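# Relay steel cassette through service windows to sterile store

## Task

Get the steel instrument cassette from the table in the decontamination room (where r1 begins) onto the bench in the sterile store (where r3 begins; r2 begins in the clean workroom between). The doors are locked, so the only ways through are the open service windows in each dividing wall. Any number of robots may help. At the end the cassette must rest on the bench with no robot holding or propping it, every gripper must have released it and moved away, and no robot may be tipped over or left leaning.

## Robot and tools

Robots: r1, r2 and r3 are identical Hello Robot Stretch 4 units. Each has an omni-wheel base, a lift on a mast, one arm that telescopes straight forward, a three-joint wrist (yaw, pitch, roll) and a two-finger gripper. Each is about 1.6 m tall, and its base rim lies within 0.23 m of the base origin. Cameras per robot: rN_head_camera, rN_head_left_camera, rN_head_right_camera, rN_wrist_camera.

Frames: the base frame sits on the floor under the base centre, x forward, y left, z up. hand_pose is a fixed point between the open fingertips, expressed in the base frame; with all wrist joints at 0 its axes line up with the base frame, and its printed position may be somewhat off. The odometry frame is the base frame as it was when the scene began. Every robot reports in its own frames, so where robots stand relative to one another must be judged from images, lidar_m and wrist_depth_mm.

execute_actions: arguments are actions (a list holding exactly one action, or empty to just read state and images) and cameras (list of camera names, or "all"; omitted or null gives all, [] gives none; an unknown name rejects the call). One action is an object keyed by "r1", "r2", "r3"; each entry may hold base, joints, pace and contact_limits, or end_of_arm by itself. All motions in one action begin together. No action runs past 15 s.
- base: exactly one relative move from where the base last measured itself. translate_m: metres straight ahead, forward positive, -2 to 2. strafe_m: metres sideways, left positive, -2 to 2. rotate_rad: radians, counter-clockwise seen from above positive, -3.2 to 3.2.
- joints: absolute targets by name, each an individual number. lift_m 0 to 1.2 m; arm_m 0 to 0.55 m extension; wrist_yaw_rad -1.134 to 4.276 (0 pointing forward, positive to the left, 3.14 tucked back, above 3.4 the arm may interfere); wrist_pitch_rad -1.117 to 4.259 (0 level, 1.57 pointing down); wrist_roll_rad -1.117 to 4.259 (0 fingers level, positive turns clockwise viewed from behind); gripper_m -0.038 to 0.141, the fingertip gap in metres, values under 0 squeeze the tips together. Done tolerances: lift and arm ±0.004, yaw and roll ±0.02, pitch ±0.05, gripper ±0.004. Joint targets past their range get clipped and reported; any other bad value or unknown key rejects the whole call and nothing moves.
- pace: "slow", "default", "fast", "max" (base up to 0.1/0.3/0.4/0.6 m/s and 1/2/3/4 rad/s; with the lift above 0.2 speeds are capped further, down to 0.3 m/s and 1 rad/s at 1.2).
- contact_limits: {"arm_m": value} from 0 (gentlest) to 0.75 (firmest); default 0.5.
- end_of_arm: "enable_torque" revives wrist or gripper motors that shut off.
A robot, base or joint left out of an action may keep pushing toward its earlier target. To unfold a wrist at the start, send lift_m 0.4 with wrist_yaw_rad 0.

wait: seconds from 0 to 10; commands nothing and returns the same state and images as an empty action.

zoom_image: camera (one of the twelve names) and region [x0, y0, x1, y1] in pixels of that camera's latest full image, origin top-left, at most 504 by 504.

finished_scene: scene = the current scene's number; ends it irreversibly and reports success.

Result lines: base_status and joint_status tell how each commanded motion ended: done (for the base this means wheels turned the full amount, slip included), off_target (resting short and maybe still pushing), contact_stop_at_<key> (blocked; that part goes slack, a slack lift may sag under load, slack wheels may roll), limit_stop_at_<name> (built-in limit), time_out, torque_fault (wrist motor overloaded and went limp until enable_torque). After these, the old target is dropped. limit_stop_at_tilt means a lean over 6 degrees; lift, arm and wheels go slack and ignore commands until it lessens. limit_stop_at_own_body means a joint would hit the robot itself; move it back away. on_its_own lists uncommanded things; its "held at" is the held target, not the position. base_odometry counts wheel turns only; heading is -3.142 to 3.142, left positive. If turned_by_wheels and turned_by_imu differ by over about 0.1 rad, the base likely bumped or slipped. base_tilt is in degrees (forward and right positive) with a fixed bias up to about 1.5. motor_effort is percent of maximum, positive toward larger joint values, bracket = peak over the last action; for wheel_0..2 positive turns the base right. lidar_m: 12 sectors of 30 degrees, first straight ahead, counter-clockwise (4th left, 7th behind, 10th right), metres from base origin; "-" is nothing seen or closer than 0.25 m; it sees tabletops and other robots but misses glass, thin legs, much behind. wrist_depth_mm: 7x7 grid of depths 100 to 2000 mm from top-left, "-" unknown. If a result reports a stop, the remaining motion calls in that reply are skipped.

Gripping: command a gap smaller than the object; going lower squeezes harder and pulls the object inward. The gripper reading and "done" do not prove a grasp; a firm squeeze shows as a gripper_m effort change. Tips stuck on a surface: raise the lift.

Avoid: robots pressing on each other (a base already touching another keeps pressing with any further drive, which fails the run); bases can differ about 3 cm per metre, so shared loads are risky. Do not turn or drive with over 1 kg held while arm_m exceeds 0.2, especially fast; avoid strong pushes or pulls with a high gripper. Do not drop, slam or shove objects; a loose object may occasionally get a small nudge.

Each tool is called after "Emit:" as a command line: name --argument value for each argument, lists and objects as JSON in quotes; but a table of rows of numbers goes row by row, as --pt "numbers of a row", without its own name.

## Session

Emit:
execute_actions --actions '[]'

Scene clock: 0.00 s.
r1.base_odometry: x=+0.000 y=+0.000 heading=+0.000 (m, m, rad; r1's odometry frame)
r1.turned_by_wheels: +0.000 (rad since the last result)
r1.turned_by_imu: +0.000 (rad since the last result)
r1.base_tilt: forward=-0.8 right=+0.8 (deg)
r1.lidar_m: 0.74 0.75 0.88 1.53 1.64 1.95 3.45 0.85 0.97 1.09 1.08 0.88
r1.base_status: not commanded
r1.joint_positions: lift_m=+0.194 arm_m=+0.002 wrist_yaw_rad=+3.057 wrist_pitch_rad=+0.014 wrist_roll_rad=+0.018 gripper_m=+0.057
r1.joint_status: not commanded
r1.motor_effort: lift_m=+20 arm_m=+0 wrist_yaw_rad=-2 wrist_pitch_rad=-7 wrist_roll_rad=-1 gripper_m=-4 wheel_0=+0 wheel_1=+0 wheel_2=+0 (%)
r1.hand_pose: x=-0.1072 y=+0.1115 z=+0.3681 quat_wxyz=(+0.042, -0.007, +0.009, +0.999) (m; r1's base frame)
r1.wrist_depth_mm: 141 143 - - - - 1708 / 106 142 - - - - 1661 / 107 141 258 - - - 1661 / 114 141 - - - - 1708 / 139 - - - - - 1708 / 1366 1708 1366 1661 220 1661 1576 / 931 1060 917 152 931 1060 1042
r2.base_odometry: x=+0.000 y=+0.000 heading=+0.000 (m, m, rad; r2's odometry frame)
r2.turned_by_wheels: +0.000 (rad since the last result)
r2.turned_by_imu: +0.000 (rad since the last result)
r2.base_tilt: forward=+0.6 right=+1.0 (deg)
r2.lidar_m: 1.10 1.32 2.41 2.41 1.84 1.40 1.40 1.74 2.35 2.32 1.57 1.11
r2.base_status: not commanded
r2.joint_positions: lift_m=+0.226 arm_m=-0.002 wrist_yaw_rad=+3.181 wrist_pitch_rad=-0.005 wrist_roll_rad=+0.004 gripper_m=+0.057
r2.joint_status: not commanded
r2.motor_effort: lift_m=+20 arm_m=-1 wrist_yaw_rad=-1 wrist_pitch_rad=-9 wrist_roll_rad=+0 gripper_m=-3 wheel_0=-1 wheel_1=+1 wheel_2=+0 (%)
r2.hand_pose: x=-0.1224 y=+0.0761 z=+0.4059 quat_wxyz=(-0.020, +0.003, +0.002, +1.000) (m; r2's base frame)
r2.wrist_depth_mm: - 138 262 1708 - - 1430 / - 114 137 1618 - - 1464 / - 114 137 1661 1576 1499 1430 / - 129 172 1661 1576 1464 1397 / 136 1808 1708 1576 1576 1499 1397 / 1308 1618 213 1537 213 1464 1397 / 991 1025 991 158 1008 1042 1098
r3.base_odometry: x=+0.000 y=+0.000 heading=+0.000 (m, m, rad; r3's odometry frame)
r3.turned_by_wheels: +0.000 (rad since the last result)
r3.turned_by_imu: +0.000 (rad since the last result)
r3.base_tilt: forward=+0.1 right=-0.4 (deg)
r3.lidar_m: 1.17 0.78 0.92 2.25 1.60 1.44 1.37 0.93 0.83 0.87 1.12 1.25
r3.base_status: not commanded
r3.joint_positions: lift_m=+0.152 arm_m=+0.000 wrist_yaw_rad=+3.132 wrist_pitch_rad=-0.003 wrist_roll_rad=-0.005 gripper_m=+0.057
r3.joint_status: not commanded
r3.motor_effort: lift_m=+17 arm_m=+0 wrist_yaw_rad=+1 wrist_pitch_rad=-8 wrist_roll_rad=-1 gripper_m=-1 wheel_0=+0 wheel_1=+0 wheel_2=+0 (%)
r3.hand_pose: x=-0.1170 y=+0.0903 z=+0.3307 quat_wxyz=(+0.005, +0.001, -0.003, +1.000) (m; r3's base frame)
r3.wrist_depth_mm: - 134 1756 1708 1576 1430 1336 / - 125 211 1708 1576 1430 1366 / 106 136 220 1756 1576 1464 1366 / 135 163 1756 1756 1618 1464 1366 / 1008 1281 1618 1708 1537 1499 1366 / 976 1078 198 1042 198 1138 1118 / 768 750 820 - 842 768 809
pictures: r1_head_camera, r1_head_left_camera, r1_head_right_camera, r1_wrist_camera, r2_head_camera, r2_head_left_camera, r2_head_right_camera, r2_wrist_camera, r3_head_camera, r3_head_left_camera, r3_head_right_camera, r3_wrist_camera
Images, in order (width x height): r1_head_camera 420x560, r1_head_left_camera 420x672, r1_head_right_camera 420x672, r1_wrist_camera 616x392, r2_head_camera 420x560, r2_head_left_camera 420x672, r2_head_right_camera 420x672, r2_wrist_camera 616x392, r3_head_camera 420x560, r3_head_left_camera 420x672, r3_head_right_camera 420x672, r3_wrist_camera 616x392.

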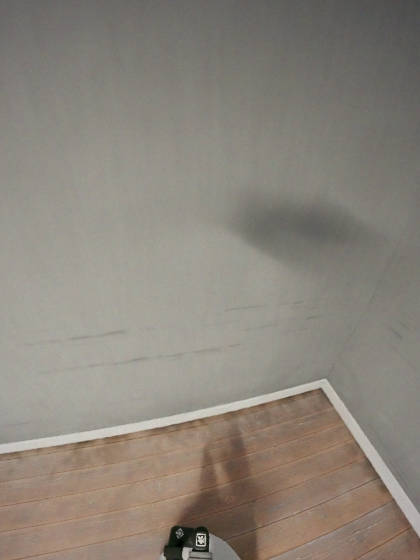

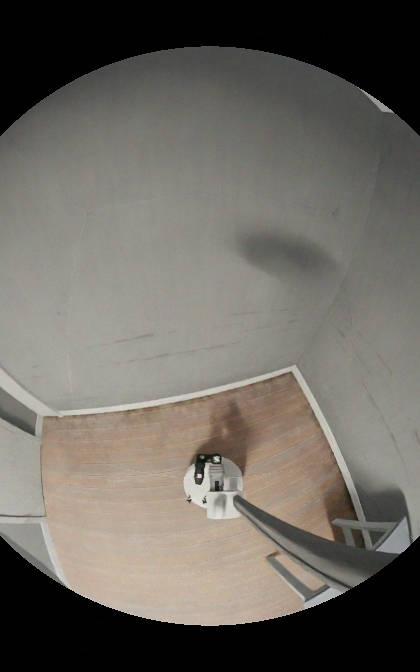

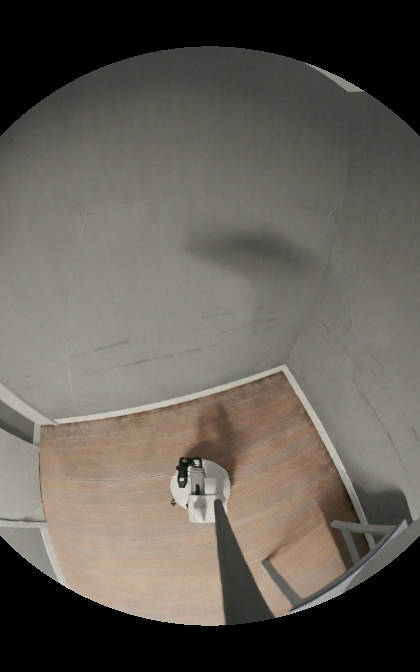

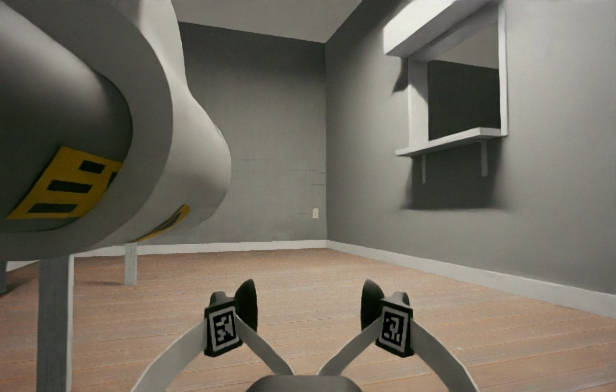

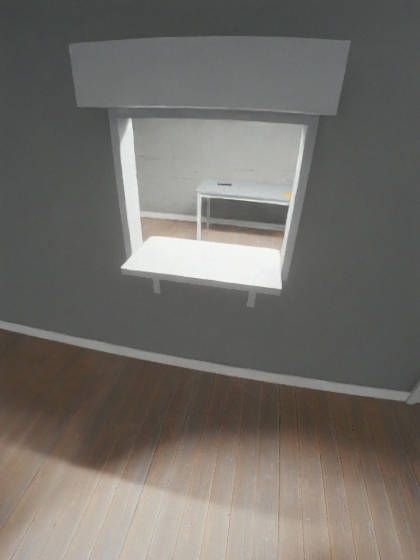

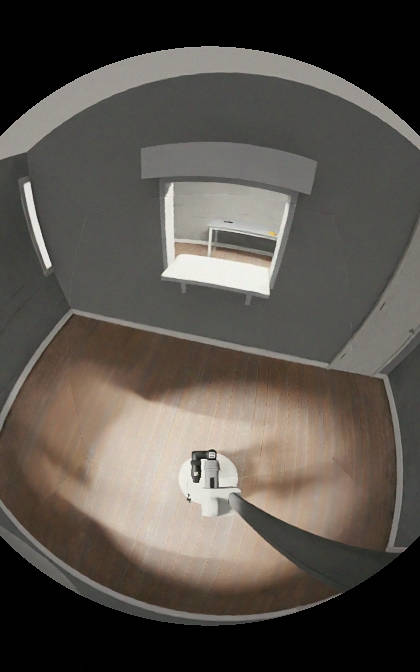

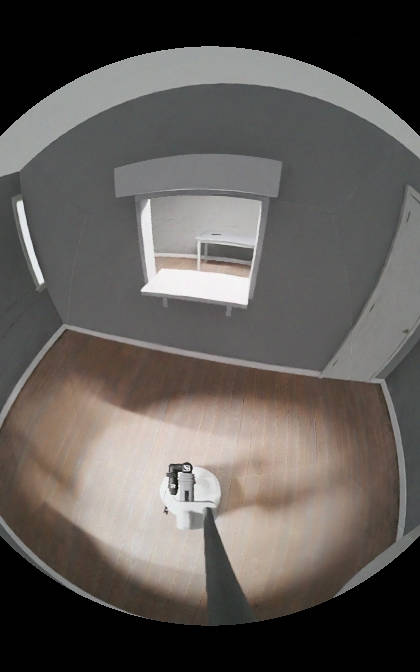

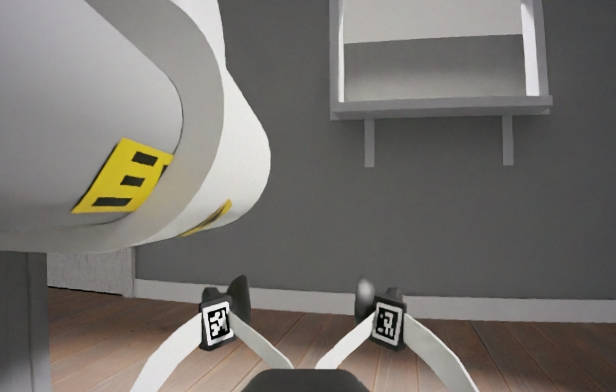

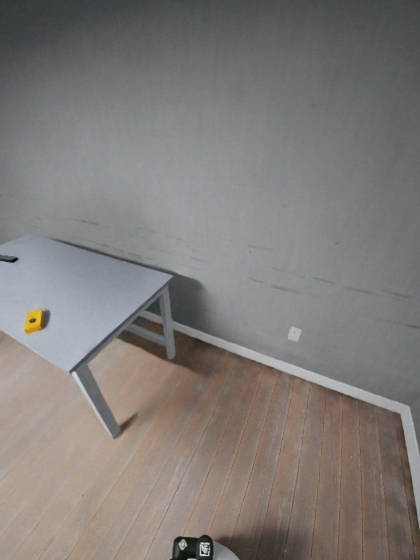

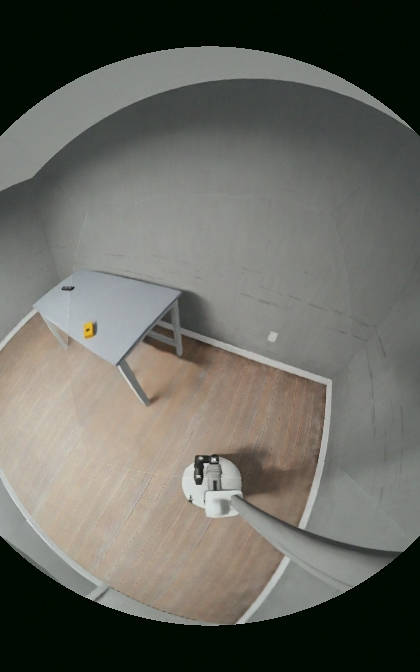

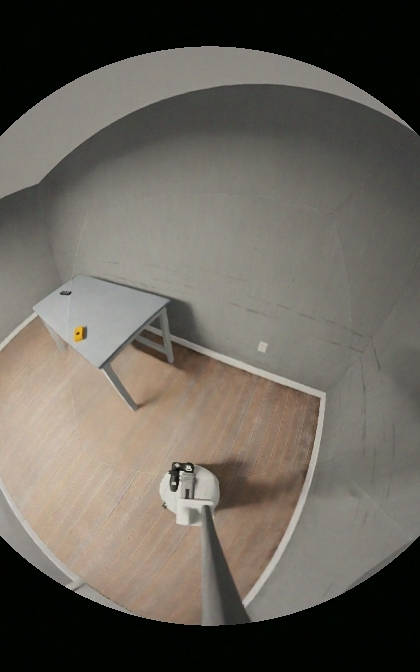

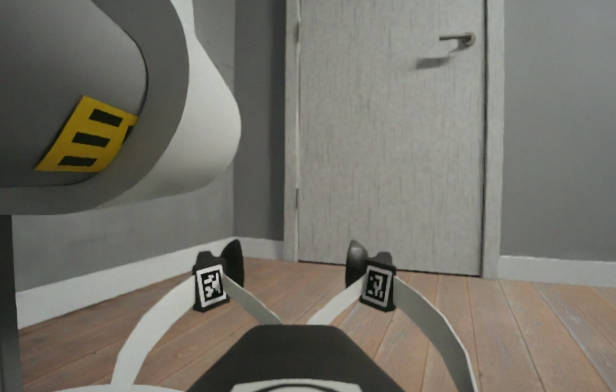

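Emit:
execute_actions --actions '[{"r1":{"base":{"rotate_rad":-2.9},"pace":"fast","joints":{"lift_m":0.75}},"r2":{"base":{"rotate_rad":2.98},"pace":"fast","joints":{"lift_m":0.75}},"r3":{"base":{"rotate_rad":2.8},"pace":"fast","joints":{"lift_m":0.75}}}]' --cameras '["r1_head_camera","r1_head_left_camera","r2_head_camera","r3_head_camera","r3_head_left_camera"]'

Scene clock: 3.07 s.
r1.base_odometry: x=+0.000 y=+0.000 heading=-2.900 (m, m, rad; r1's odometry frame)
r1.turned_by_wheels: -2.900 (rad since the last result)
r1.turned_by_imu: -2.915 (rad since the last result)
r1.base_tilt: forward=-0.6 right=+0.8 (deg)
r1.lidar_m: 0.84 0.85 1.12 1.10 1.10 0.80 0.75 0.77 1.05 1.64 1.68 2.13
r1.base_status: done
r1.joint_positions: lift_m=+0.750 arm_m=+0.002 wrist_yaw_rad=+3.057 wrist_pitch_rad=+0.014 wrist_roll_rad=+0.018 gripper_m=+0.057
r1.joint_status: all done
r1.motor_effort: lift_m=+24(25) arm_m=+0(0) wrist_yaw_rad=+0(1) wrist_pitch_rad=-6(6) wrist_roll_rad=+0(2) gripper_m=-3(2) wheel_0=-2(8) wheel_1=-2(8) wheel_2=-2(8) (%)
r1.hand_pose: x=-0.1071 y=+0.1115 z=+0.9237 quat_wxyz=(+0.042, -0.007, +0.009, +0.999) (m; r1's base frame)
r1.wrist_depth_mm: 142 144 891 917 931 960 976 / 106 142 878 904 931 946 976 / 107 141 259 904 917 946 960 / 114 141 878 904 917 946 960 / 139 854 878 904 917 946 960 / 842 854 866 891 220 931 946 / 831 842 866 152 904 917 946
r2.base_odometry: x=+0.000 y=+0.000 heading=+2.980 (m, m, rad; r2's odometry frame)
r2.turned_by_wheels: +2.980 (rad since the last result)
r2.turned_by_imu: +3.023 (rad since the last result)
r2.base_tilt: forward=+0.5 right=+1.0 (deg)
r2.lidar_m: 1.38 1.64 2.33 2.32 1.75 1.35 1.15 1.25 2.06 2.40 2.07 1.43
r2.base_status: done
r2.joint_positions: lift_m=+0.750 arm_m=-0.002 wrist_yaw_rad=+3.181 wrist_pitch_rad=-0.005 wrist_roll_rad=+0.004 gripper_m=+0.057
r2.joint_status: all done
r2.motor_effort: lift_m=+22(24) arm_m=-1(1) wrist_yaw_rad=-1(1) wrist_pitch_rad=-10(9) wrist_roll_rad=+0(0) gripper_m=-3(3) wheel_0=-1(11) wheel_1=-2(11) wheel_2=+0(12) (%)
r2.hand_pose: x=-0.1224 y=+0.0761 z=+0.9295 quat_wxyz=(-0.020, +0.003, +0.002, +1.000) (m; r2's base frame)
r2.wrist_depth_mm: - 138 262 1336 1366 1336 1308 / - 114 137 - 1397 1336 1366 / - 114 137 - 1397 1397 1308 / - 129 172 - 1397 1366 1336 / 137 1430 1430 1366 1336 1336 1308 / 1464 1430 212 1397 213 1336 1336 / 1499 1430 1430 158 1366 1336 1308
r3.base_odometry: x=+0.000 y=+0.000 heading=+2.800 (m, m, rad; r3's odometry frame)
r3.turned_by_wheels: +2.800 (rad since the last result)
r3.turned_by_imu: +2.768 (rad since the last result)
r3.base_tilt: forward=+0.1 right=-0.4 (deg)
r3.lidar_m: 1.43 1.16 0.84 0.84 0.89 1.28 1.25 0.98 0.81 1.86 1.92 1.51
r3.base_status: done
r3.joint_positions: lift_m=+0.750 arm_m=+0.000 wrist_yaw_rad=+3.132 wrist_pitch_rad=-0.003 wrist_roll_rad=-0.005 gripper_m=+0.057
r3.joint_status: all done
r3.motor_effort: lift_m=+22(25) arm_m=+0(0) wrist_yaw_rad=+1(1) wrist_pitch_rad=-5(5) wrist_roll_rad=-5(2) gripper_m=-3(1) wheel_0=+0(9) wheel_1=+0(8) wheel_2=+1(12) (%)
r3.hand_pose: x=-0.1170 y=+0.0903 z=+0.9286 quat_wxyz=(+0.005, +0.001, -0.003, +1.000) (m; r3's base frame)
r3.wrist_depth_mm: - 134 1397 1397 1397 1366 1182 / - 126 211 1397 1397 1366 1205 / 106 136 219 1430 1397 1397 1182 / 135 163 1430 1430 1430 1397 1205 / 1464 1464 1430 1430 1430 1430 1182 / 1499 1499 198 1464 198 1430 1160 / 1464 1499 1464 - 1430 1464 1160
pictures: r1_head_camera, r1_head_left_camera, r2_head_camera, r3_head_camera, r3_head_left_camera
Images, in order (width x height): r1_head_camera 420x560, r1_head_left_camera 420x672, r2_head_camera 420x560, r3_head_camera 420x560, r3_head_left_camera 420x672.

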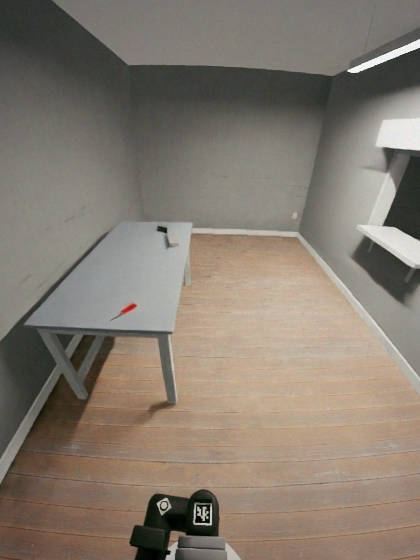

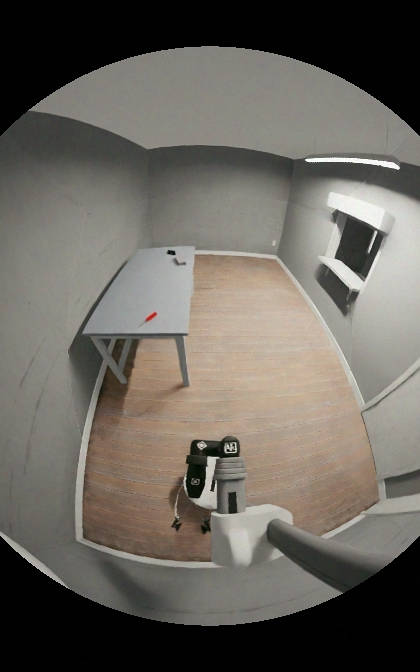

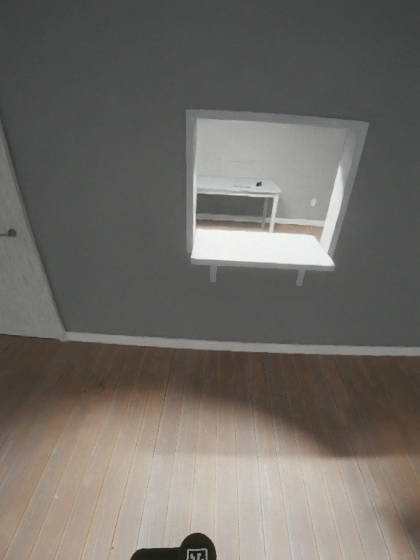

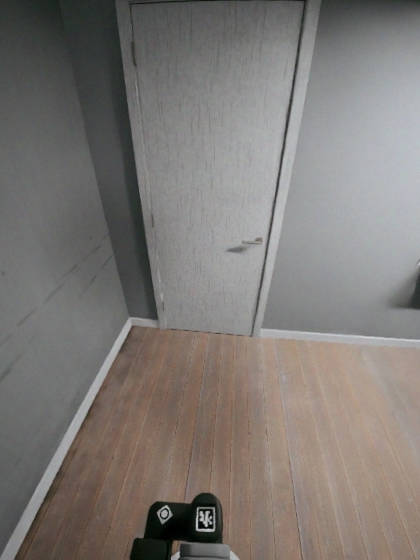

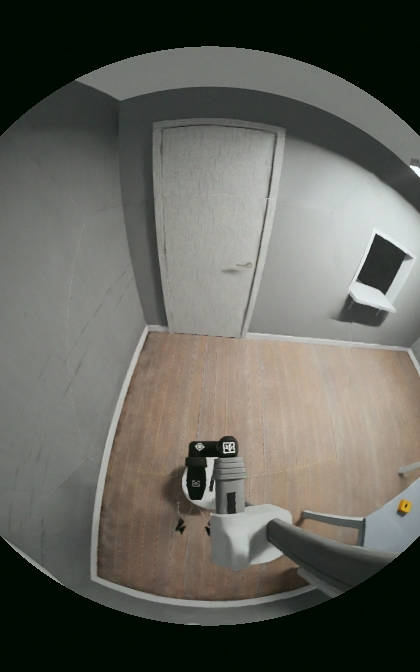

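Emit:
zoom_image --camera "r1_head_camera" --region '[100, 200, 220, 280]'

Emit:
zoom_image --camera "r2_head_camera" --region '[180, 100, 380, 290]'

Region (100, 200, 220, 280) of r1_head_camera's 420x560 image, scaled by 4.200, with more detail than that image has.

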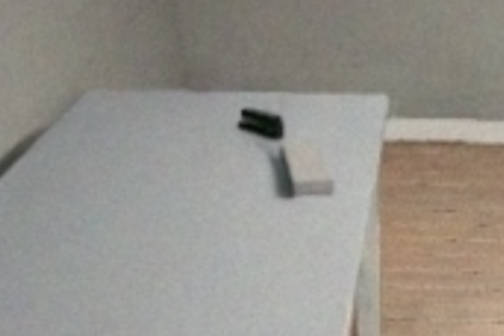

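Region (180, 100, 380, 290) of r2_head_camera's 420x560 image, scaled by 2.520, with more detail than that image has; it fills the top 479 rows of this view, and the rest is white.

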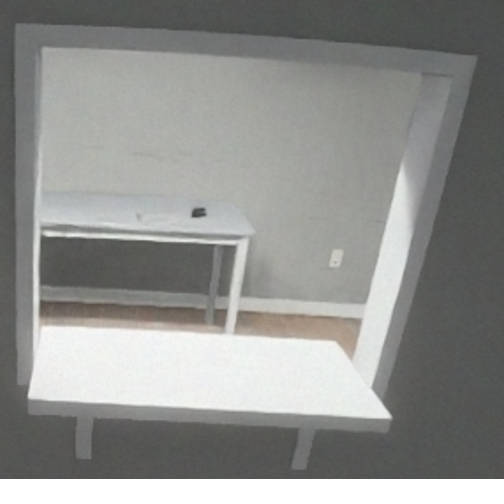

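Emit:
execute_actions --actions '[{"r1":{"base":{"rotate_rad":-0.19},"pace":"fast","joints":{"wrist_yaw_rad":0,"wrist_roll_rad":1.57,"gripper_m":0.141}},"r2":{"base":{"rotate_rad":-0.04},"pace":"fast","joints":{"wrist_yaw_rad":0,"wrist_roll_rad":1.57,"gripper_m":0.141}},"r3":{"base":{"translate_m":0.45},"pace":"fast","joints":{"wrist_yaw_rad":0,"wrist_roll_rad":1.57,"gripper_m":0.141}}}]' --cameras '[]'

Emit:
execute_actions --actions '[{"r1":{"base":{"translate_m":1.85},"pace":"max","joints":{"lift_m":1.0,"wrist_pitch_rad":1.57}},"r2":{"base":{"strafe_m":-0.3},"pace":"fast","joints":{"lift_m":1.15,"wrist_pitch_rad":1.57}},"r3":{"base":{"strafe_m":-1.6},"pace":"max","joints":{"lift_m":1.15,"wrist_pitch_rad":1.57}}}]' --cameras '[]'

Emit:
execute_actions --actions '[{"r1":{"base":{"rotate_rad":1.76},"pace":"fast"},"r2":{"base":{"translate_m":0.6},"pace":"fast"}}]' --cameras '["r1_head_camera","r1_head_left_camera","r1_wrist_camera","r2_head_camera","r3_head_camera"]'

Scene clock: 7.20 s.
r1.base_odometry: x=+0.000 y=+0.000 heading=-3.090 (m, m, rad; r1's odometry frame)
r1.turned_by_wheels: -0.190 (rad since the last result)
r1.turned_by_imu: -0.190 (rad since the last result)
r1.base_tilt: forward=-0.6 right=+1.0 (deg)
r1.lidar_m: 3.68 0.85 1.01 1.10 1.10 0.86 0.75 0.76 0.90 1.63 1.64 2.01
r1.base_status: done
r1.joint_positions: lift_m=+0.750 arm_m=+0.002 wrist_yaw_rad=+0.000 wrist_pitch_rad=+0.014 wrist_roll_rad=+1.569 gripper_m=+0.141
r1.joint_status: all done
r1.motor_effort: lift_m=+24(24) arm_m=+0(0) wrist_yaw_rad=-1(7) wrist_pitch_rad=-6(5) wrist_roll_rad=+1(6) gripper_m=+3(7) wheel_0=+1(7) wheel_1=+1(4) wheel_2=+0(6) (%)
r1.hand_pose: x=+0.4614 y=-0.0873 z=+0.9237 quat_wxyz=(+0.708, +0.707, +0.005, -0.005) (m; r1's base frame)
r1.wrist_depth_mm: - - - - - - 1336 / 1863 - - - - - 1336 / - - - - - - 1336 / - - - - - - 1336 / - - - - - - 1336 / - - - - - 210 1308 / - - - 150 - 1756 1336
r2.base_odometry: x=+0.000 y=+0.000 heading=+2.940 (m, m, rad; r2's odometry frame)
r2.turned_by_wheels: -0.040 (rad since the last result)
r2.turned_by_imu: -0.039 (rad since the last result)
r2.base_tilt: forward=+0.6 right=+1.0 (deg)
r2.lidar_m: 1.37 1.61 2.24 2.31 1.80 1.35 1.15 1.23 1.96 2.41 2.12 1.44
r2.base_status: done
r2.joint_positions: lift_m=+0.750 arm_m=-0.002 wrist_yaw_rad=+0.000 wrist_pitch_rad=-0.005 wrist_roll_rad=+1.570 gripper_m=+0.141
r2.joint_status: all done
r2.motor_effort: lift_m=+22(22) arm_m=-1(1) wrist_yaw_rad=-3(7) wrist_pitch_rad=-9(10) wrist_roll_rad=+1(5) gripper_m=+0(2) wheel_0=+1(5) wheel_1=+2(7) wheel_2=-1(7) (%)
r2.hand_pose: x=+0.4578 y=-0.0873 z=+0.9295 quat_wxyz=(+0.707, +0.707, -0.002, +0.002) (m; r2's base frame)
r2.wrist_depth_mm: 1255 1281 1308 1308 1308 1308 1281 / 1281 1366 - - 1308 1308 1255 / 1255 1366 - - 1308 1308 1281 / 1255 1366 - - 1308 1336 1281 / 1281 1308 - 1430 1308 1308 1255 / 1281 213 1255 1336 1281 1281 1255 / 1255 1255 1281 153 1308 1308 1336
r3.base_odometry: x=-0.424 y=+0.151 heading=+2.800 (m, m, rad; r3's odometry frame)
r3.turned_by_wheels: +0.000 (rad since the last result)
r3.turned_by_imu: +0.000 (rad since the last result)
r3.base_tilt: forward=+0.1 right=-0.3 (deg)
r3.lidar_m: 1.00 1.08 0.81 0.80 0.85 1.30 1.69 1.10 1.19 3.19 1.39 1.01
r3.base_status: done
r3.joint_positions: lift_m=+0.750 arm_m=+0.000 wrist_yaw_rad=+0.000 wrist_pitch_rad=-0.003 wrist_roll_rad=+1.570 gripper_m=+0.141
r3.joint_status: all done
r3.motor_effort: lift_m=+23(23) arm_m=+0(0) wrist_yaw_rad=-1(6) wrist_pitch_rad=-6(6) wrist_roll_rad=+0(6) gripper_m=+0(0) wheel_0=-1(6) wheel_1=-1(6) wheel_2=+2(11) (%)
r3.hand_pose: x=+0.4591 y=-0.0873 z=+0.9286 quat_wxyz=(+0.708, +0.707, -0.001, +0.001) (m; r3's base frame)
r3.wrist_depth_mm: 788 798 798 809 809 831 842 / 788 798 809 809 809 831 831 / 798 809 820 820 842 842 854 / 820 820 831 842 854 854 866 / 831 842 842 854 854 878 891 / 842 842 866 866 878 891 891 / 866 866 878 - 891 917 917
pictures: none
No camera images: the call's "cameras" was empty. Leave "cameras" out to get every camera's image.

Scene clock: 13.00 s.
r1.base_odometry: x=-1.848 y=-0.095 heading=-3.090 (m, m, rad; r1's odometry frame)
r1.turned_by_wheels: +0.000 (rad since the last result)
r1.turned_by_imu: -0.004 (rad since the last result)
r1.base_tilt: forward=-0.6 right=+0.8 (deg)
r1.lidar_m: 2.14 2.18 0.63 0.53 0.53 0.65 2.58 2.42 1.41 1.10 1.10 1.51
r1.base_status: done
r1.joint_positions: lift_m=+1.000 arm_m=+0.002 wrist_yaw_rad=+0.000 wrist_pitch_rad=+1.570 wrist_roll_rad=+1.570 gripper_m=+0.141
r1.joint_status: all done
r1.motor_effort: lift_m=+23(28) arm_m=+0(0) wrist_yaw_rad=+1(2) wrist_pitch_rad=+1(8) wrist_roll_rad=+0(2) gripper_m=+2(2) wheel_0=+0(10) wheel_1=+1(5) wheel_2=+2(13) (%)
r1.hand_pose: x=+0.1732 y=-0.0874 z=+0.8894 quat_wxyz=(+0.501, +0.500, +0.500, -0.499) (m; r1's base frame)
r1.wrist_depth_mm: 1160 1160 1138 1138 1118 1118 1118 / 1138 1138 1138 1118 1118 1118 1118 / 1138 1138 1118 1118 1118 1118 1098 / 1138 1138 1118 1118 904 1098 1098 / 1138 1138 1118 917 878 654 394 / 1138 1098 1098 1098 878 211 1098 / 1098 1118 1098 150 1060 1078 1098
r2.base_odometry: x=+0.060 y=+0.294 heading=+2.940 (m, m, rad; r2's odometry frame)
r2.turned_by_wheels: +0.000 (rad since the last result)
r2.turned_by_imu: +0.002 (rad since the last result)
r2.base_tilt: forward=+0.6 right=+1.0 (deg)
r2.lidar_m: 1.35 1.45 2.22 2.61 1.85 1.20 1.17 1.38 1.96 2.11 2.11 1.42
r2.base_status: done
r2.joint_positions: lift_m=+1.150 arm_m=-0.002 wrist_yaw_rad=+0.000 wrist_pitch_rad=+1.570 wrist_roll_rad=+1.570 gripper_m=+0.141
r2.joint_status: all done
r2.motor_effort: lift_m=+22(23) arm_m=-1(0) wrist_yaw_rad=-1(2) wrist_pitch_rad=-2(8) wrist_roll_rad=+1(1) gripper_m=+0(2) wheel_0=-2(12) wheel_1=-3(14) wheel_2=+0(1) (%)
r2.hand_pose: x=+0.1695 y=-0.0874 z=+1.0396 quat_wxyz=(+0.500, +0.500, +0.500, -0.500) (m; r2's base frame)
r2.wrist_depth_mm: 1205 1229 1255 1255 1229 1281 1281 / 1229 1229 1229 1255 1255 1281 1281 / 1229 1255 1255 1229 1229 1281 1281 / 1205 1229 1229 1255 1229 1281 1281 / 1205 1229 1205 1025 1042 535 349 / 1205 211 1281 1229 1042 1255 1255 / 1229 1205 1182 154 1229 1205 1255
r3.base_odometry: x=+0.112 y=+1.658 heading=+2.800 (m, m, rad; r3's odometry frame)
r3.turned_by_wheels: +0.000 (rad since the last result)
r3.turned_by_imu: -0.004 (rad since the last result)
r3.base_tilt: forward=+0.2 right=-0.4 (deg)
r3.lidar_m: 0.76 1.00 1.48 2.40 1.17 0.88 0.87 0.93 2.36 2.30 1.24 0.77
r3.base_status: done
r3.joint_positions: lift_m=+1.150 arm_m=+0.000 wrist_yaw_rad=+0.000 wrist_pitch_rad=+1.570 wrist_roll_rad=+1.570 gripper_m=+0.141
r3.joint_status: all done
r3.motor_effort: lift_m=+22(26) arm_m=+0(0) wrist_yaw_rad=+1(1) wrist_pitch_rad=+2(5) wrist_roll_rad=+1(1) gripper_m=+1(1) wheel_0=-1(8) wheel_1=+0(10) wheel_2=+0(2) (%)
r3.hand_pose: x=+0.1710 y=-0.0874 z=+1.0394 quat_wxyz=(+0.501, +0.500, +0.500, -0.499) (m; r3's base frame)
r3.wrist_depth_mm: 1138 1229 1229 1255 1255 1281 1281 / 1160 1281 1255 1281 1281 1308 1308 / 1182 1255 1255 1281 1281 1308 1336 / 1182 1255 1281 1078 1078 525 1336 / 1229 1281 1281 1078 1078 1336 1336 / 1229 1281 1308 1078 1336 1308 1336 / 1255 1308 1281 - 1336 1397 1366
pictures: none
No camera images: the call's "cameras" was empty. Leave "cameras" out to get every camera's image.

Scene clock: 16.40 s.
r1.base_odometry: x=-1.848 y=-0.095 heading=-1.330 (m, m, rad; r1's odometry frame)
r1.turned_by_wheels: +1.760 (rad since the last result)
r1.turned_by_imu: +1.770 (rad since the last result)
r1.base_tilt: forward=-0.6 right=+0.8 (deg)
r1.lidar_m: 0.53 0.57 0.73 2.54 1.87 1.21 1.11 1.19 1.78 2.17 2.21 0.56
r1.base_status: done
r1.joint_positions: lift_m=+1.000 arm_m=+0.002 wrist_yaw_rad=+0.000 wrist_pitch_rad=+1.570 wrist_roll_rad=+1.570 gripper_m=+0.141
r1.joint_status: not commanded
r1.motor_effort: lift_m=+22(23) arm_m=+0(0) wrist_yaw_rad=-1(2) wrist_pitch_rad=+2(3) wrist_roll_rad=+2(2) gripper_m=-2(0) wheel_0=-2(1) wheel_1=+0(5) wheel_2=-1(4) (%)
r1.hand_pose: x=+0.1732 y=-0.0874 z=+0.8895 quat_wxyz=(+0.501, +0.500, +0.500, -0.499) (m; r1's base frame)
r1.wrist_depth_mm: 1138 1160 1138 1138 1118 1118 1098 / 1160 1118 1118 1138 1118 1118 1098 / 1138 1138 1118 1118 1098 1098 1098 / 1118 1118 1138 1118 904 1078 1098 / 1138 1138 1098 904 891 654 397 / 1138 1118 1118 1098 878 211 1098 / 1118 1098 1118 150 1098 1078 1078
r2.base_odometry: x=-0.528 y=+0.414 heading=+2.940 (m, m, rad; r2's odometry frame)
r2.turned_by_wheels: +0.000 (rad since the last result)
r2.turned_by_imu: +0.005 (rad since the last result)
r2.base_tilt: forward=+0.6 right=+1.0 (deg)
r2.lidar_m: 0.76 0.82 1.37 2.60 2.63 2.02 1.82 2.06 2.20 2.13 1.28 0.80
r2.base_status: done
r2.joint_positions: lift_m=+1.150 arm_m=-0.002 wrist_yaw_rad=+0.000 wrist_pitch_rad=+1.570 wrist_roll_rad=+1.570 gripper_m=+0.141
r2.joint_status: not commanded
r2.motor_effort: lift_m=+22(22) arm_m=-1(1) wrist_yaw_rad=-1(1) wrist_pitch_rad=-3(3) wrist_roll_rad=+0(1) gripper_m=+1(0) wheel_0=+1(6) wheel_1=+3(9) wheel_2=-1(12) (%)
r2.hand_pose: x=+0.1695 y=-0.0874 z=+1.0396 quat_wxyz=(+0.500, +0.500, +0.500, -0.500) (m; r2's base frame)
r2.wrist_depth_mm: 1098 1229 1255 1255 1281 1281 1308 / 1118 1205 1255 1255 1255 1281 1281 / 1160 1255 1229 1281 1255 1281 1281 / 1118 1205 1229 1255 1229 1255 1281 / 1138 1229 1229 1025 1042 530 351 / 1118 209 1229 1255 1025 1229 1281 / 1138 1205 1229 154 1229 1229 1255
r3.base_odometry: x=+0.112 y=+1.658 heading=+2.800 (m, m, rad; r3's odometry frame)
r3.turned_by_wheels: +0.000 (rad since the last result)
r3.turned_by_imu: +0.001 (rad since the last result)
r3.base_tilt: forward=+0.2 right=-0.4 (deg)
r3.lidar_m: 0.76 0.98 1.46 2.39 1.20 0.89 0.86 0.96 2.35 2.31 1.26 0.80
r3.base_status: not commanded
r3.joint_positions: lift_m=+1.150 arm_m=+0.000 wrist_yaw_rad=+0.000 wrist_pitch_rad=+1.570 wrist_roll_rad=+1.570 gripper_m=+0.141
r3.joint_status: not commanded
r3.motor_effort: lift_m=+22(22) arm_m=+0(0) wrist_yaw_rad=+1(1) wrist_pitch_rad=+4(2) wrist_roll_rad=-1(2) gripper_m=+0(0) wheel_0=-1(1) wheel_1=+0(0) wheel_2=+0(0) (%)
r3.hand_pose: x=+0.1710 y=-0.0874 z=+1.0394 quat_wxyz=(+0.501, +0.500, +0.500, -0.499) (m; r3's base frame)
r3.wrist_depth_mm: 1138 1229 1255 1255 1255 1281 1308 / 1160 1255 1281 1281 1281 1308 1308 / 1160 1281 1255 1281 1308 1308 1308 / 1205 1255 1281 1078 1078 530 1336 / 1205 1255 1281 1098 1098 1336 1336 / 1229 1308 1281 1098 1308 1336 1366 / 1255 1281 1308 - 1336 1336 1366
pictures: r1_head_camera, r1_head_left_camera, r1_wrist_camera, r2_head_camera, r3_head_camera
Images, in order (width x height): r1_head_camera 420x560, r1_head_left_camera 420x672, r1_wrist_camera 616x392, r2_head_camera 420x560, r3_head_camera 420x560.

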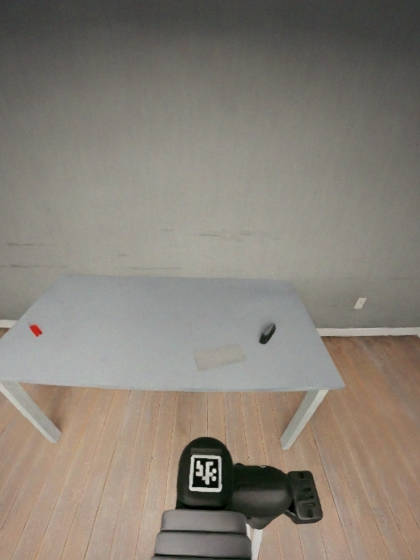

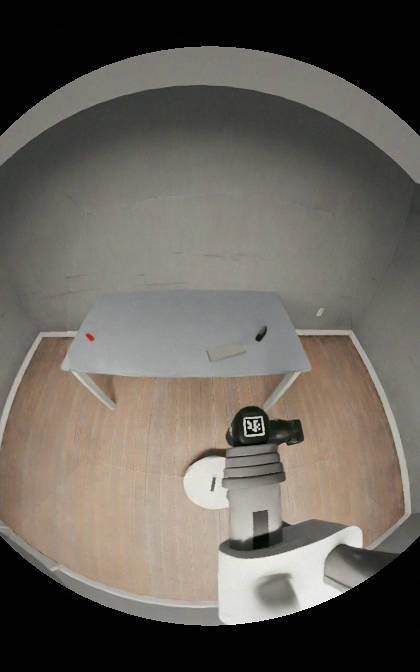

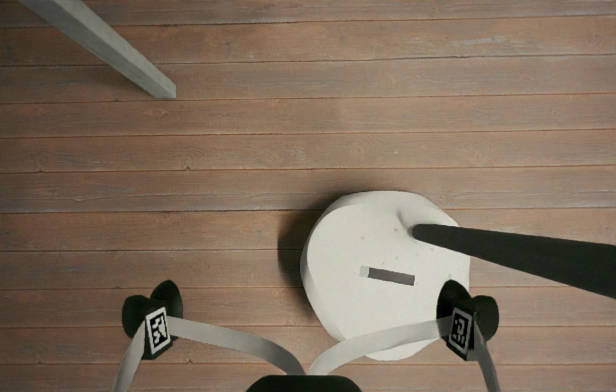

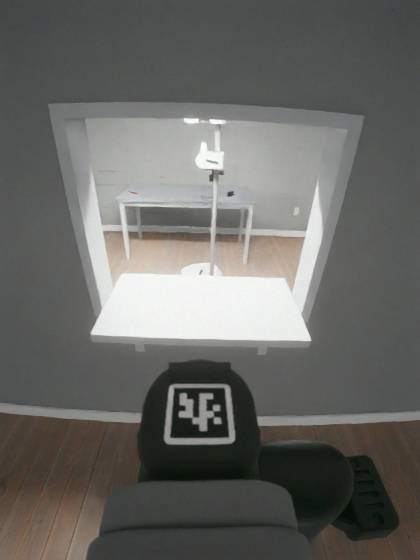

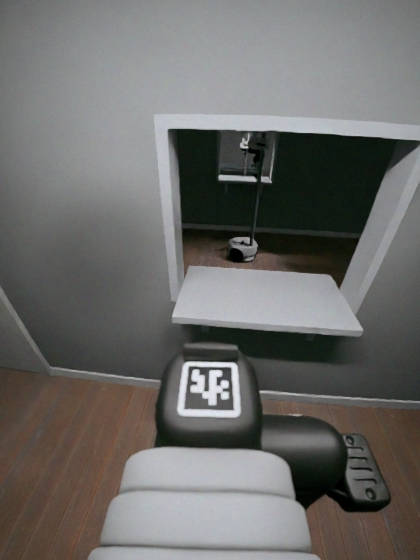

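Emit:
execute_actions --actions '[{"r1":{"base":{"translate_m":0.22},"joints":{"arm_m":0.29,"wrist_roll_rad":1.27},"pace":"fast"},"r2":{"base":{"translate_m":0.35},"pace":"fast"},"r3":{"base":{"strafe_m":-0.2},"pace":"fast"}}]' --cameras '["r1_head_camera","r1_wrist_camera","r2_wrist_camera"]'

Scene clock: 19.63 s.
r1.base_odometry: x=-1.795 y=-0.309 heading=-1.330 (m, m, rad; r1's odometry frame)
r1.turned_by_wheels: +0.000 (rad since the last result)
r1.turned_by_imu: +0.000 (rad since the last result)
r1.base_tilt: forward=-0.7 right=+0.8 (deg)
r1.lidar_m: 0.29 0.31 0.45 2.54 2.16 1.57 1.35 1.43 2.10 2.17 0.52 0.33
r1.base_status: done
r1.joint_positions: lift_m=+1.000 arm_m=+0.289 wrist_yaw_rad=+0.000 wrist_pitch_rad=+1.570 wrist_roll_rad=+1.270 gripper_m=+0.141
r1.joint_status: all done
r1.motor_effort: lift_m=+22(22) arm_m=+6(9) wrist_yaw_rad=+0(3) wrist_pitch_rad=+2(2) wrist_roll_rad=-3(7) gripper_m=+0(3) wheel_0=+2(9) wheel_1=+2(6) wheel_2=+0(10) (%)
r1.hand_pose: x=+0.4601 y=-0.0874 z=+0.8895 quat_wxyz=(+0.570, +0.420, +0.569, -0.419) (m; r1's base frame)
r1.wrist_depth_mm: 364 359 351 357 355 353 1118 / 359 359 355 357 353 353 1118 / 359 357 355 353 349 351 1098 / 357 355 353 349 349 1098 1098 / 353 351 351 317 345 891 1078 / 353 349 347 315 345 211 866 / 349 347 345 150 343 878 976
r2.base_odometry: x=-0.870 y=+0.484 heading=+2.940 (m, m, rad; r2's odometry frame)
r2.turned_by_wheels: +0.000 (rad since the last result)
r2.turned_by_imu: +0.004 (rad since the last result)
r2.base_tilt: forward=+0.6 right=+1.0 (deg)
r2.lidar_m: 0.42 0.45 0.87 2.55 2.74 2.37 2.27 2.40 2.20 2.07 0.81 0.43
r2.base_status: done
r2.joint_positions: lift_m=+1.150 arm_m=-0.002 wrist_yaw_rad=+0.000 wrist_pitch_rad=+1.570 wrist_roll_rad=+1.570 gripper_m=+0.141
r2.joint_status: not commanded
r2.motor_effort: lift_m=+22(22) arm_m=-1(1) wrist_yaw_rad=-1(1) wrist_pitch_rad=-1(1) wrist_roll_rad=+0(1) gripper_m=+0(0) wheel_0=+3(8) wheel_1=+5(9) wheel_2=-2(11) (%)
r2.hand_pose: x=+0.1695 y=-0.0874 z=+1.0396 quat_wxyz=(+0.500, +0.500, +0.500, -0.500) (m; r2's base frame)
r2.wrist_depth_mm: 394 891 1255 1255 1255 1308 1281 / 392 904 1229 1229 1255 1255 1255 / 392 917 1255 1255 1255 1281 1255 / 392 917 1229 1229 1281 1255 1281 / 399 946 1229 1008 1042 530 349 / 394 211 1229 1205 1025 1255 1281 / 392 831 1205 154 1229 1255 1229
r3.base_odometry: x=+0.179 y=+1.847 heading=+2.800 (m, m, rad; r3's odometry frame)
r3.turned_by_wheels: +0.000 (rad since the last result)
r3.turned_by_imu: +0.000 (rad since the last result)
r3.base_tilt: forward=+0.1 right=-0.4 (deg)
r3.lidar_m: 0.74 0.82 1.40 2.61 1.23 0.91 0.87 0.97 2.17 2.09 1.22 0.78
r3.base_status: done
r3.joint_positions: lift_m=+1.150 arm_m=+0.000 wrist_yaw_rad=+0.000 wrist_pitch_rad=+1.570 wrist_roll_rad=+1.570 gripper_m=+0.141
r3.joint_status: not commanded
r3.motor_effort: lift_m=+22(22) arm_m=+0(0) wrist_yaw_rad=+1(1) wrist_pitch_rad=+3(4) wrist_roll_rad=+0(0) gripper_m=-1(1) wheel_0=-2(6) wheel_1=+2(8) wheel_2=+0(0) (%)
r3.hand_pose: x=+0.1710 y=-0.0874 z=+1.0394 quat_wxyz=(+0.501, +0.500, +0.500, -0.499) (m; r3's base frame)
r3.wrist_depth_mm: 1118 1229 1255 1255 1281 1281 1281 / 1138 1255 1255 1255 1308 1308 1281 / 1138 1255 1281 1281 1308 1308 1308 / 1160 1255 1281 1078 1078 530 1308 / 1205 1281 1281 1078 1098 1308 1336 / 1205 1281 1308 1098 1308 1336 1336 / 1205 1281 1308 - 1308 1366 1397
pictures: r1_head_camera, r1_wrist_camera, r2_wrist_camera
Images, in order (width x height): r1_head_camera 420x560, r1_wrist_camera 616x392, r2_wrist_camera 616x392.

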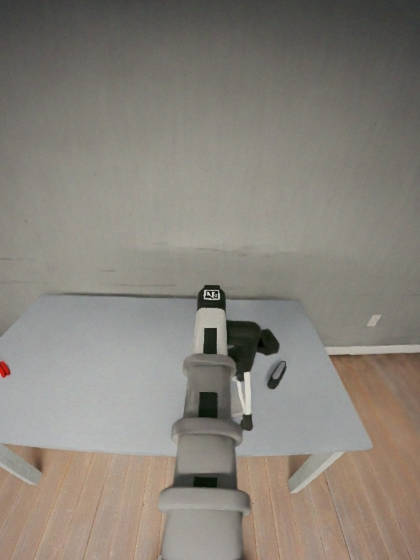

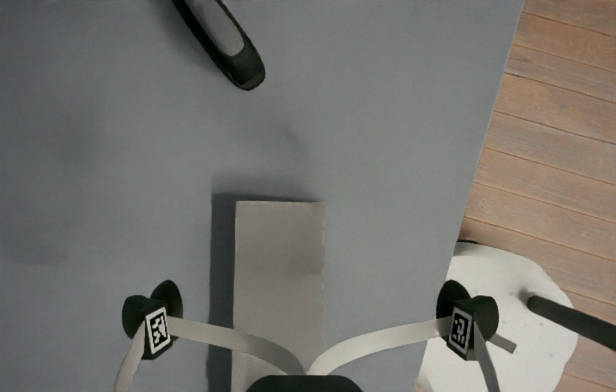

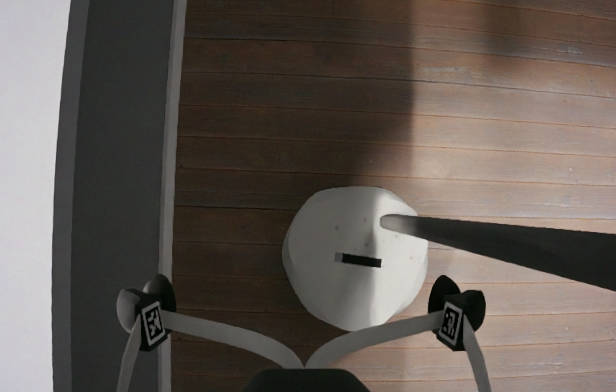

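Emit:
execute_actions --actions '[{"r1":{"base":{"strafe_m":0.047},"joints":{"arm_m":0.306,"lift_m":0.92}},"r3":{"base":{"rotate_rad":-0.05}},"r2":{"joints":{"lift_m":1.1}}}]' --cameras '["r1_head_right_camera","r1_wrist_camera"]'

Scene clock: 21.60 s.
r1.base_odometry: x=-1.750 y=-0.297 heading=-1.330 (m, m, rad; r1's odometry frame)
r1.turned_by_wheels: +0.000 (rad since the last result)
r1.turned_by_imu: +0.001 (rad since the last result)
r1.base_tilt: forward=-0.8 right=+0.7 (deg)
r1.lidar_m: 0.30 0.34 0.42 2.51 2.17 1.53 1.35 1.41 2.09 2.20 0.49 0.35
r1.base_status: done
r1.joint_positions: lift_m=+0.920 arm_m=+0.305 wrist_yaw_rad=+0.000 wrist_pitch_rad=+1.570 wrist_roll_rad=+1.270 gripper_m=+0.141
r1.joint_status: all done
r1.motor_effort: lift_m=+14(20) arm_m=+6(5) wrist_yaw_rad=+0(2) wrist_pitch_rad=+2(2) wrist_roll_rad=-2(1) gripper_m=+0(3) wheel_0=+1(4) wheel_1=+1(8) wheel_2=+0(1) (%)
r1.hand_pose: x=+0.4760 y=-0.0874 z=+0.8101 quat_wxyz=(+0.569, +0.420, +0.569, -0.419) (m; r1's base frame)
r1.wrist_depth_mm: 281 279 278 276 276 273 272 / 279 278 276 274 273 272 271 / 277 277 273 241 271 270 1025 / 276 273 273 239 270 270 1025 / 274 272 270 237 268 267 1025 / 272 270 270 236 266 211 798 / 271 268 267 150 265 265 788
r2.base_odometry: x=-0.870 y=+0.484 heading=+2.940 (m, m, rad; r2's odometry frame)
r2.turned_by_wheels: +0.000 (rad since the last result)
r2.turned_by_imu: +0.001 (rad since the last result)
r2.base_tilt: forward=+0.6 right=+1.0 (deg)
r2.lidar_m: 0.41 0.45 0.87 2.56 2.73 2.35 2.28 2.40 2.24 2.04 0.83 0.46
r2.base_status: not commanded
r2.joint_positions: lift_m=+1.100 arm_m=-0.002 wrist_yaw_rad=+0.000 wrist_pitch_rad=+1.570 wrist_roll_rad=+1.570 gripper_m=+0.141
r2.joint_status: all done
r2.motor_effort: lift_m=+18(20) arm_m=-1(1) wrist_yaw_rad=+0(0) wrist_pitch_rad=-3(2) wrist_roll_rad=+1(0) gripper_m=+0(1) wheel_0=+3(3) wheel_1=+5(5) wheel_2=-2(3) (%)
r2.hand_pose: x=+0.1695 y=-0.0874 z=+0.9900 quat_wxyz=(+0.500, +0.500, +0.500, -0.500) (m; r2's base frame)
r2.wrist_depth_mm: 379 878 1205 1205 1229 1229 1205 / 609 904 1182 1205 1205 1229 1229 / 615 917 1205 1205 1205 1229 1205 / 615 946 1205 1182 1205 1229 1229 / 627 946 1182 991 991 530 349 / 627 211 1205 991 976 1182 1205 / 621 854 1160 154 1182 1205 1205
r3.base_odometry: x=+0.179 y=+1.847 heading=+2.750 (m, m, rad; r3's odometry frame)
r3.turned_by_wheels: -0.050 (rad since the last result)
r3.turned_by_imu: -0.049 (rad since the last result)
r3.base_tilt: forward=+0.1 right=-0.4 (deg)
r3.lidar_m: 0.75 0.80 1.36 2.60 1.26 0.92 0.86 0.94 2.18 2.09 1.27 0.76
r3.base_status: done
r3.joint_positions: lift_m=+1.150 arm_m=+0.000 wrist_yaw_rad=+0.000 wrist_pitch_rad=+1.570 wrist_roll_rad=+1.570 gripper_m=+0.141
r3.joint_status: not commanded
r3.motor_effort: lift_m=+22(22) arm_m=+0(0) wrist_yaw_rad=+1(1) wrist_pitch_rad=+3(2) wrist_roll_rad=-2(4) gripper_m=+0(3) wheel_0=+2(1) wheel_1=+0(4) wheel_2=+0(3) (%)
r3.hand_pose: x=+0.1710 y=-0.0874 z=+1.0394 quat_wxyz=(+0.501, +0.500, +0.500, -0.499) (m; r3's base frame)
r3.wrist_depth_mm: 1138 1255 1255 1281 1281 1308 1308 / 1160 1255 1255 1281 1255 1281 1308 / 1182 1255 1281 1281 1308 1336 1308 / 1160 1255 1281 1078 1078 525 1336 / 1182 1255 1281 1078 1098 1308 1336 / 1182 1281 1281 1098 1336 1366 1336 / 1182 1281 1308 - 1336 1366 1366
pictures: r1_head_right_camera, r1_wrist_camera
Images, in order (width x height): r1_head_right_camera 420x672, r1_wrist_camera 616x392.

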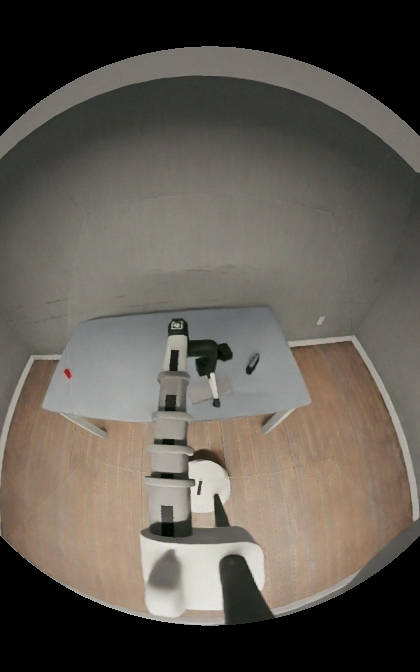

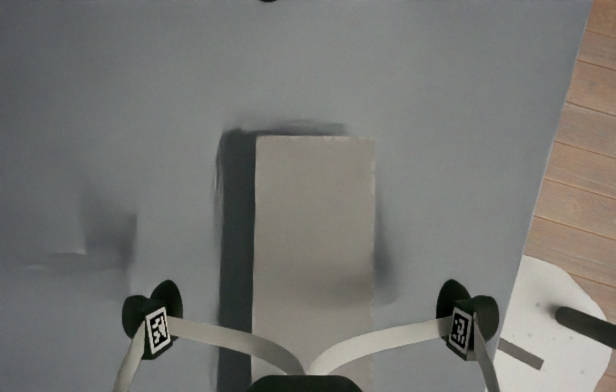

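Emit:
execute_actions --actions '[{"r1":{"joints":{"arm_m":0.302,"lift_m":0.89,"gripper_m":0.105}},"r3":{"base":{"translate_m":0.15},"joints":{"lift_m":1.1},"pace":"fast"}}]' --cameras '["r1_head_right_camera","r1_wrist_camera"]'

Emit:
zoom_image --camera "r1_head_right_camera" --region '[140, 330, 280, 430]'

Scene clock: 23.97 s.
r1.base_odometry: x=-1.750 y=-0.297 heading=-1.330 (m, m, rad; r1's odometry frame)
r1.turned_by_wheels: +0.000 (rad since the last result)
r1.turned_by_imu: +0.001 (rad since the last result)
r1.base_tilt: forward=-0.7 right=+0.9 (deg)
r1.lidar_m: 0.31 0.30 0.44 2.50 2.18 1.54 1.34 1.42 2.07 2.18 0.45 0.35
r1.base_status: not commanded
r1.joint_positions: lift_m=+0.890 arm_m=+0.303 wrist_yaw_rad=+0.000 wrist_pitch_rad=+1.573 wrist_roll_rad=+1.270 gripper_m=+0.105
r1.joint_status: all done
r1.motor_effort: lift_m=+14(14) arm_m=-6(7) wrist_yaw_rad=+0(1) wrist_pitch_rad=-7(8) wrist_roll_rad=-2(2) gripper_m=-2(1) wheel_0=+1(1) wheel_1=+1(1) wheel_2=+0(0) (%)
r1.hand_pose: x=+0.4734 y=-0.0874 z=+0.7802 quat_wxyz=(+0.569, +0.419, +0.570, -0.420) (m; r1's base frame)
r1.wrist_depth_mm: 251 250 248 246 246 245 244 / 250 247 247 246 245 244 242 / 248 246 245 212 242 242 241 / 246 245 243 211 242 240 991 / 244 243 242 210 239 239 991 / 243 242 211 208 213 237 778 / 241 239 239 207 236 236 768
r2.base_odometry: x=-0.870 y=+0.484 heading=+2.940 (m, m, rad; r2's odometry frame)
r2.turned_by_wheels: +0.000 (rad since the last result)
r2.turned_by_imu: +0.001 (rad since the last result)
r2.base_tilt: forward=+0.6 right=+1.0 (deg)
r2.lidar_m: 0.42 0.44 0.87 2.57 2.72 2.34 2.25 2.39 2.23 2.05 0.79 0.40
r2.base_status: not commanded
r2.joint_positions: lift_m=+1.100 arm_m=-0.002 wrist_yaw_rad=+0.000 wrist_pitch_rad=+1.570 wrist_roll_rad=+1.570 gripper_m=+0.141
r2.joint_status: not commanded
r2.motor_effort: lift_m=+17(17) arm_m=-1(1) wrist_yaw_rad=-1(1) wrist_pitch_rad=-1(2) wrist_roll_rad=+1(1) gripper_m=+1(0) wheel_0=+3(3) wheel_1=+5(5) wheel_2=-2(3) (%)
r2.hand_pose: x=+0.1695 y=-0.0874 z=+0.9900 quat_wxyz=(+0.500, +0.500, +0.500, -0.500) (m; r2's base frame)
r2.wrist_depth_mm: 377 866 1205 1205 1205 1229 1255 / 603 904 1205 1229 1229 1205 1255 / 621 904 1182 1160 1182 1229 1229 / 621 946 1182 1205 1182 1182 1229 / 627 960 1160 976 991 525 351 / 627 210 1182 991 976 1229 1229 / 627 842 1182 154 1182 1205 1205
r3.base_odometry: x=+0.040 y=+1.904 heading=+2.750 (m, m, rad; r3's odometry frame)
r3.turned_by_wheels: +0.000 (rad since the last result)
r3.turned_by_imu: +0.000 (rad since the last result)
r3.base_tilt: forward=+0.2 right=-0.4 (deg)
r3.lidar_m: 0.60 0.65 1.11 2.60 2.73 1.06 1.00 1.09 2.18 2.08 1.07 0.63
r3.base_status: done
r3.joint_positions: lift_m=+1.100 arm_m=+0.000 wrist_yaw_rad=+0.000 wrist_pitch_rad=+1.570 wrist_roll_rad=+1.570 gripper_m=+0.141
r3.joint_status: all done
r3.motor_effort: lift_m=+14(17) arm_m=+0(0) wrist_yaw_rad=+1(1) wrist_pitch_rad=+1(3) wrist_roll_rad=-2(1) gripper_m=+0(1) wheel_0=+0(6) wheel_1=+0(5) wheel_2=+2(9) (%)
r3.hand_pose: x=+0.1709 y=-0.0874 z=+0.9901 quat_wxyz=(+0.501, +0.500, +0.500, -0.499) (m; r3's base frame)
r3.wrist_depth_mm: 931 1182 1229 1205 1229 1229 1255 / 960 1205 1205 1229 1229 1255 1255 / 960 1205 1205 1229 1255 1255 1281 / 931 1229 1229 1025 1025 530 1281 / 960 1205 1229 1042 1025 1281 1308 / 976 1160 1255 1025 1281 1281 1308 / 946 1229 1255 - 1281 1281 1336
pictures: r1_head_right_camera, r1_wrist_camera
Images, in order (width x height): r1_head_right_camera 420x672, r1_wrist_camera 616x392.

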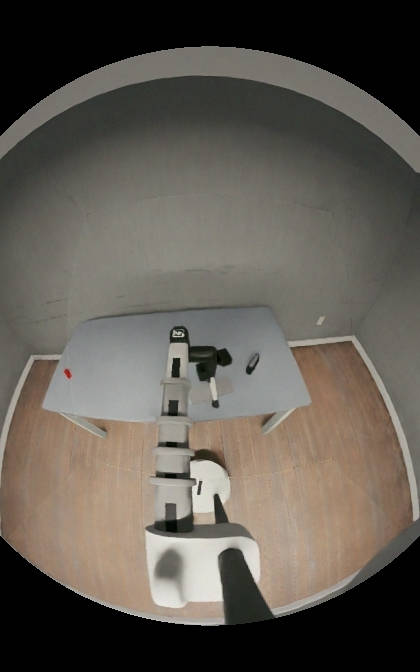

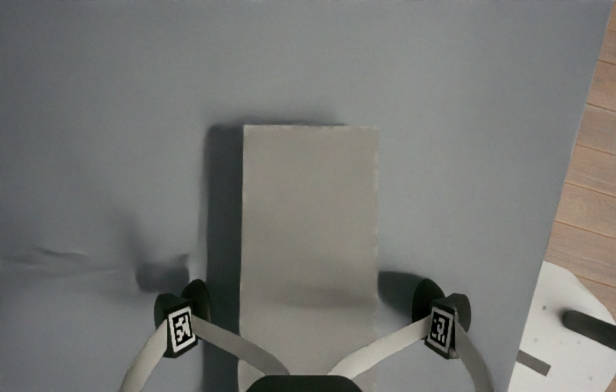

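Region (140, 330, 280, 430) of r1_head_right_camera's 420x672 image, scaled by 3.600, with more detail than that image has; it fills the top 360 rows of this view, and the rest is white.

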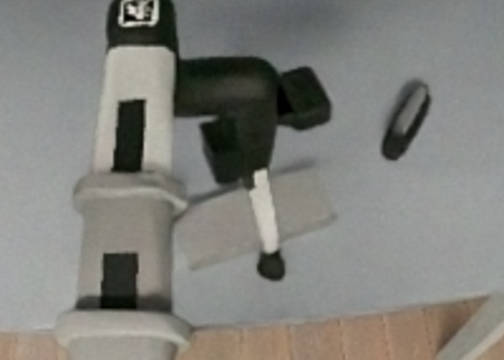

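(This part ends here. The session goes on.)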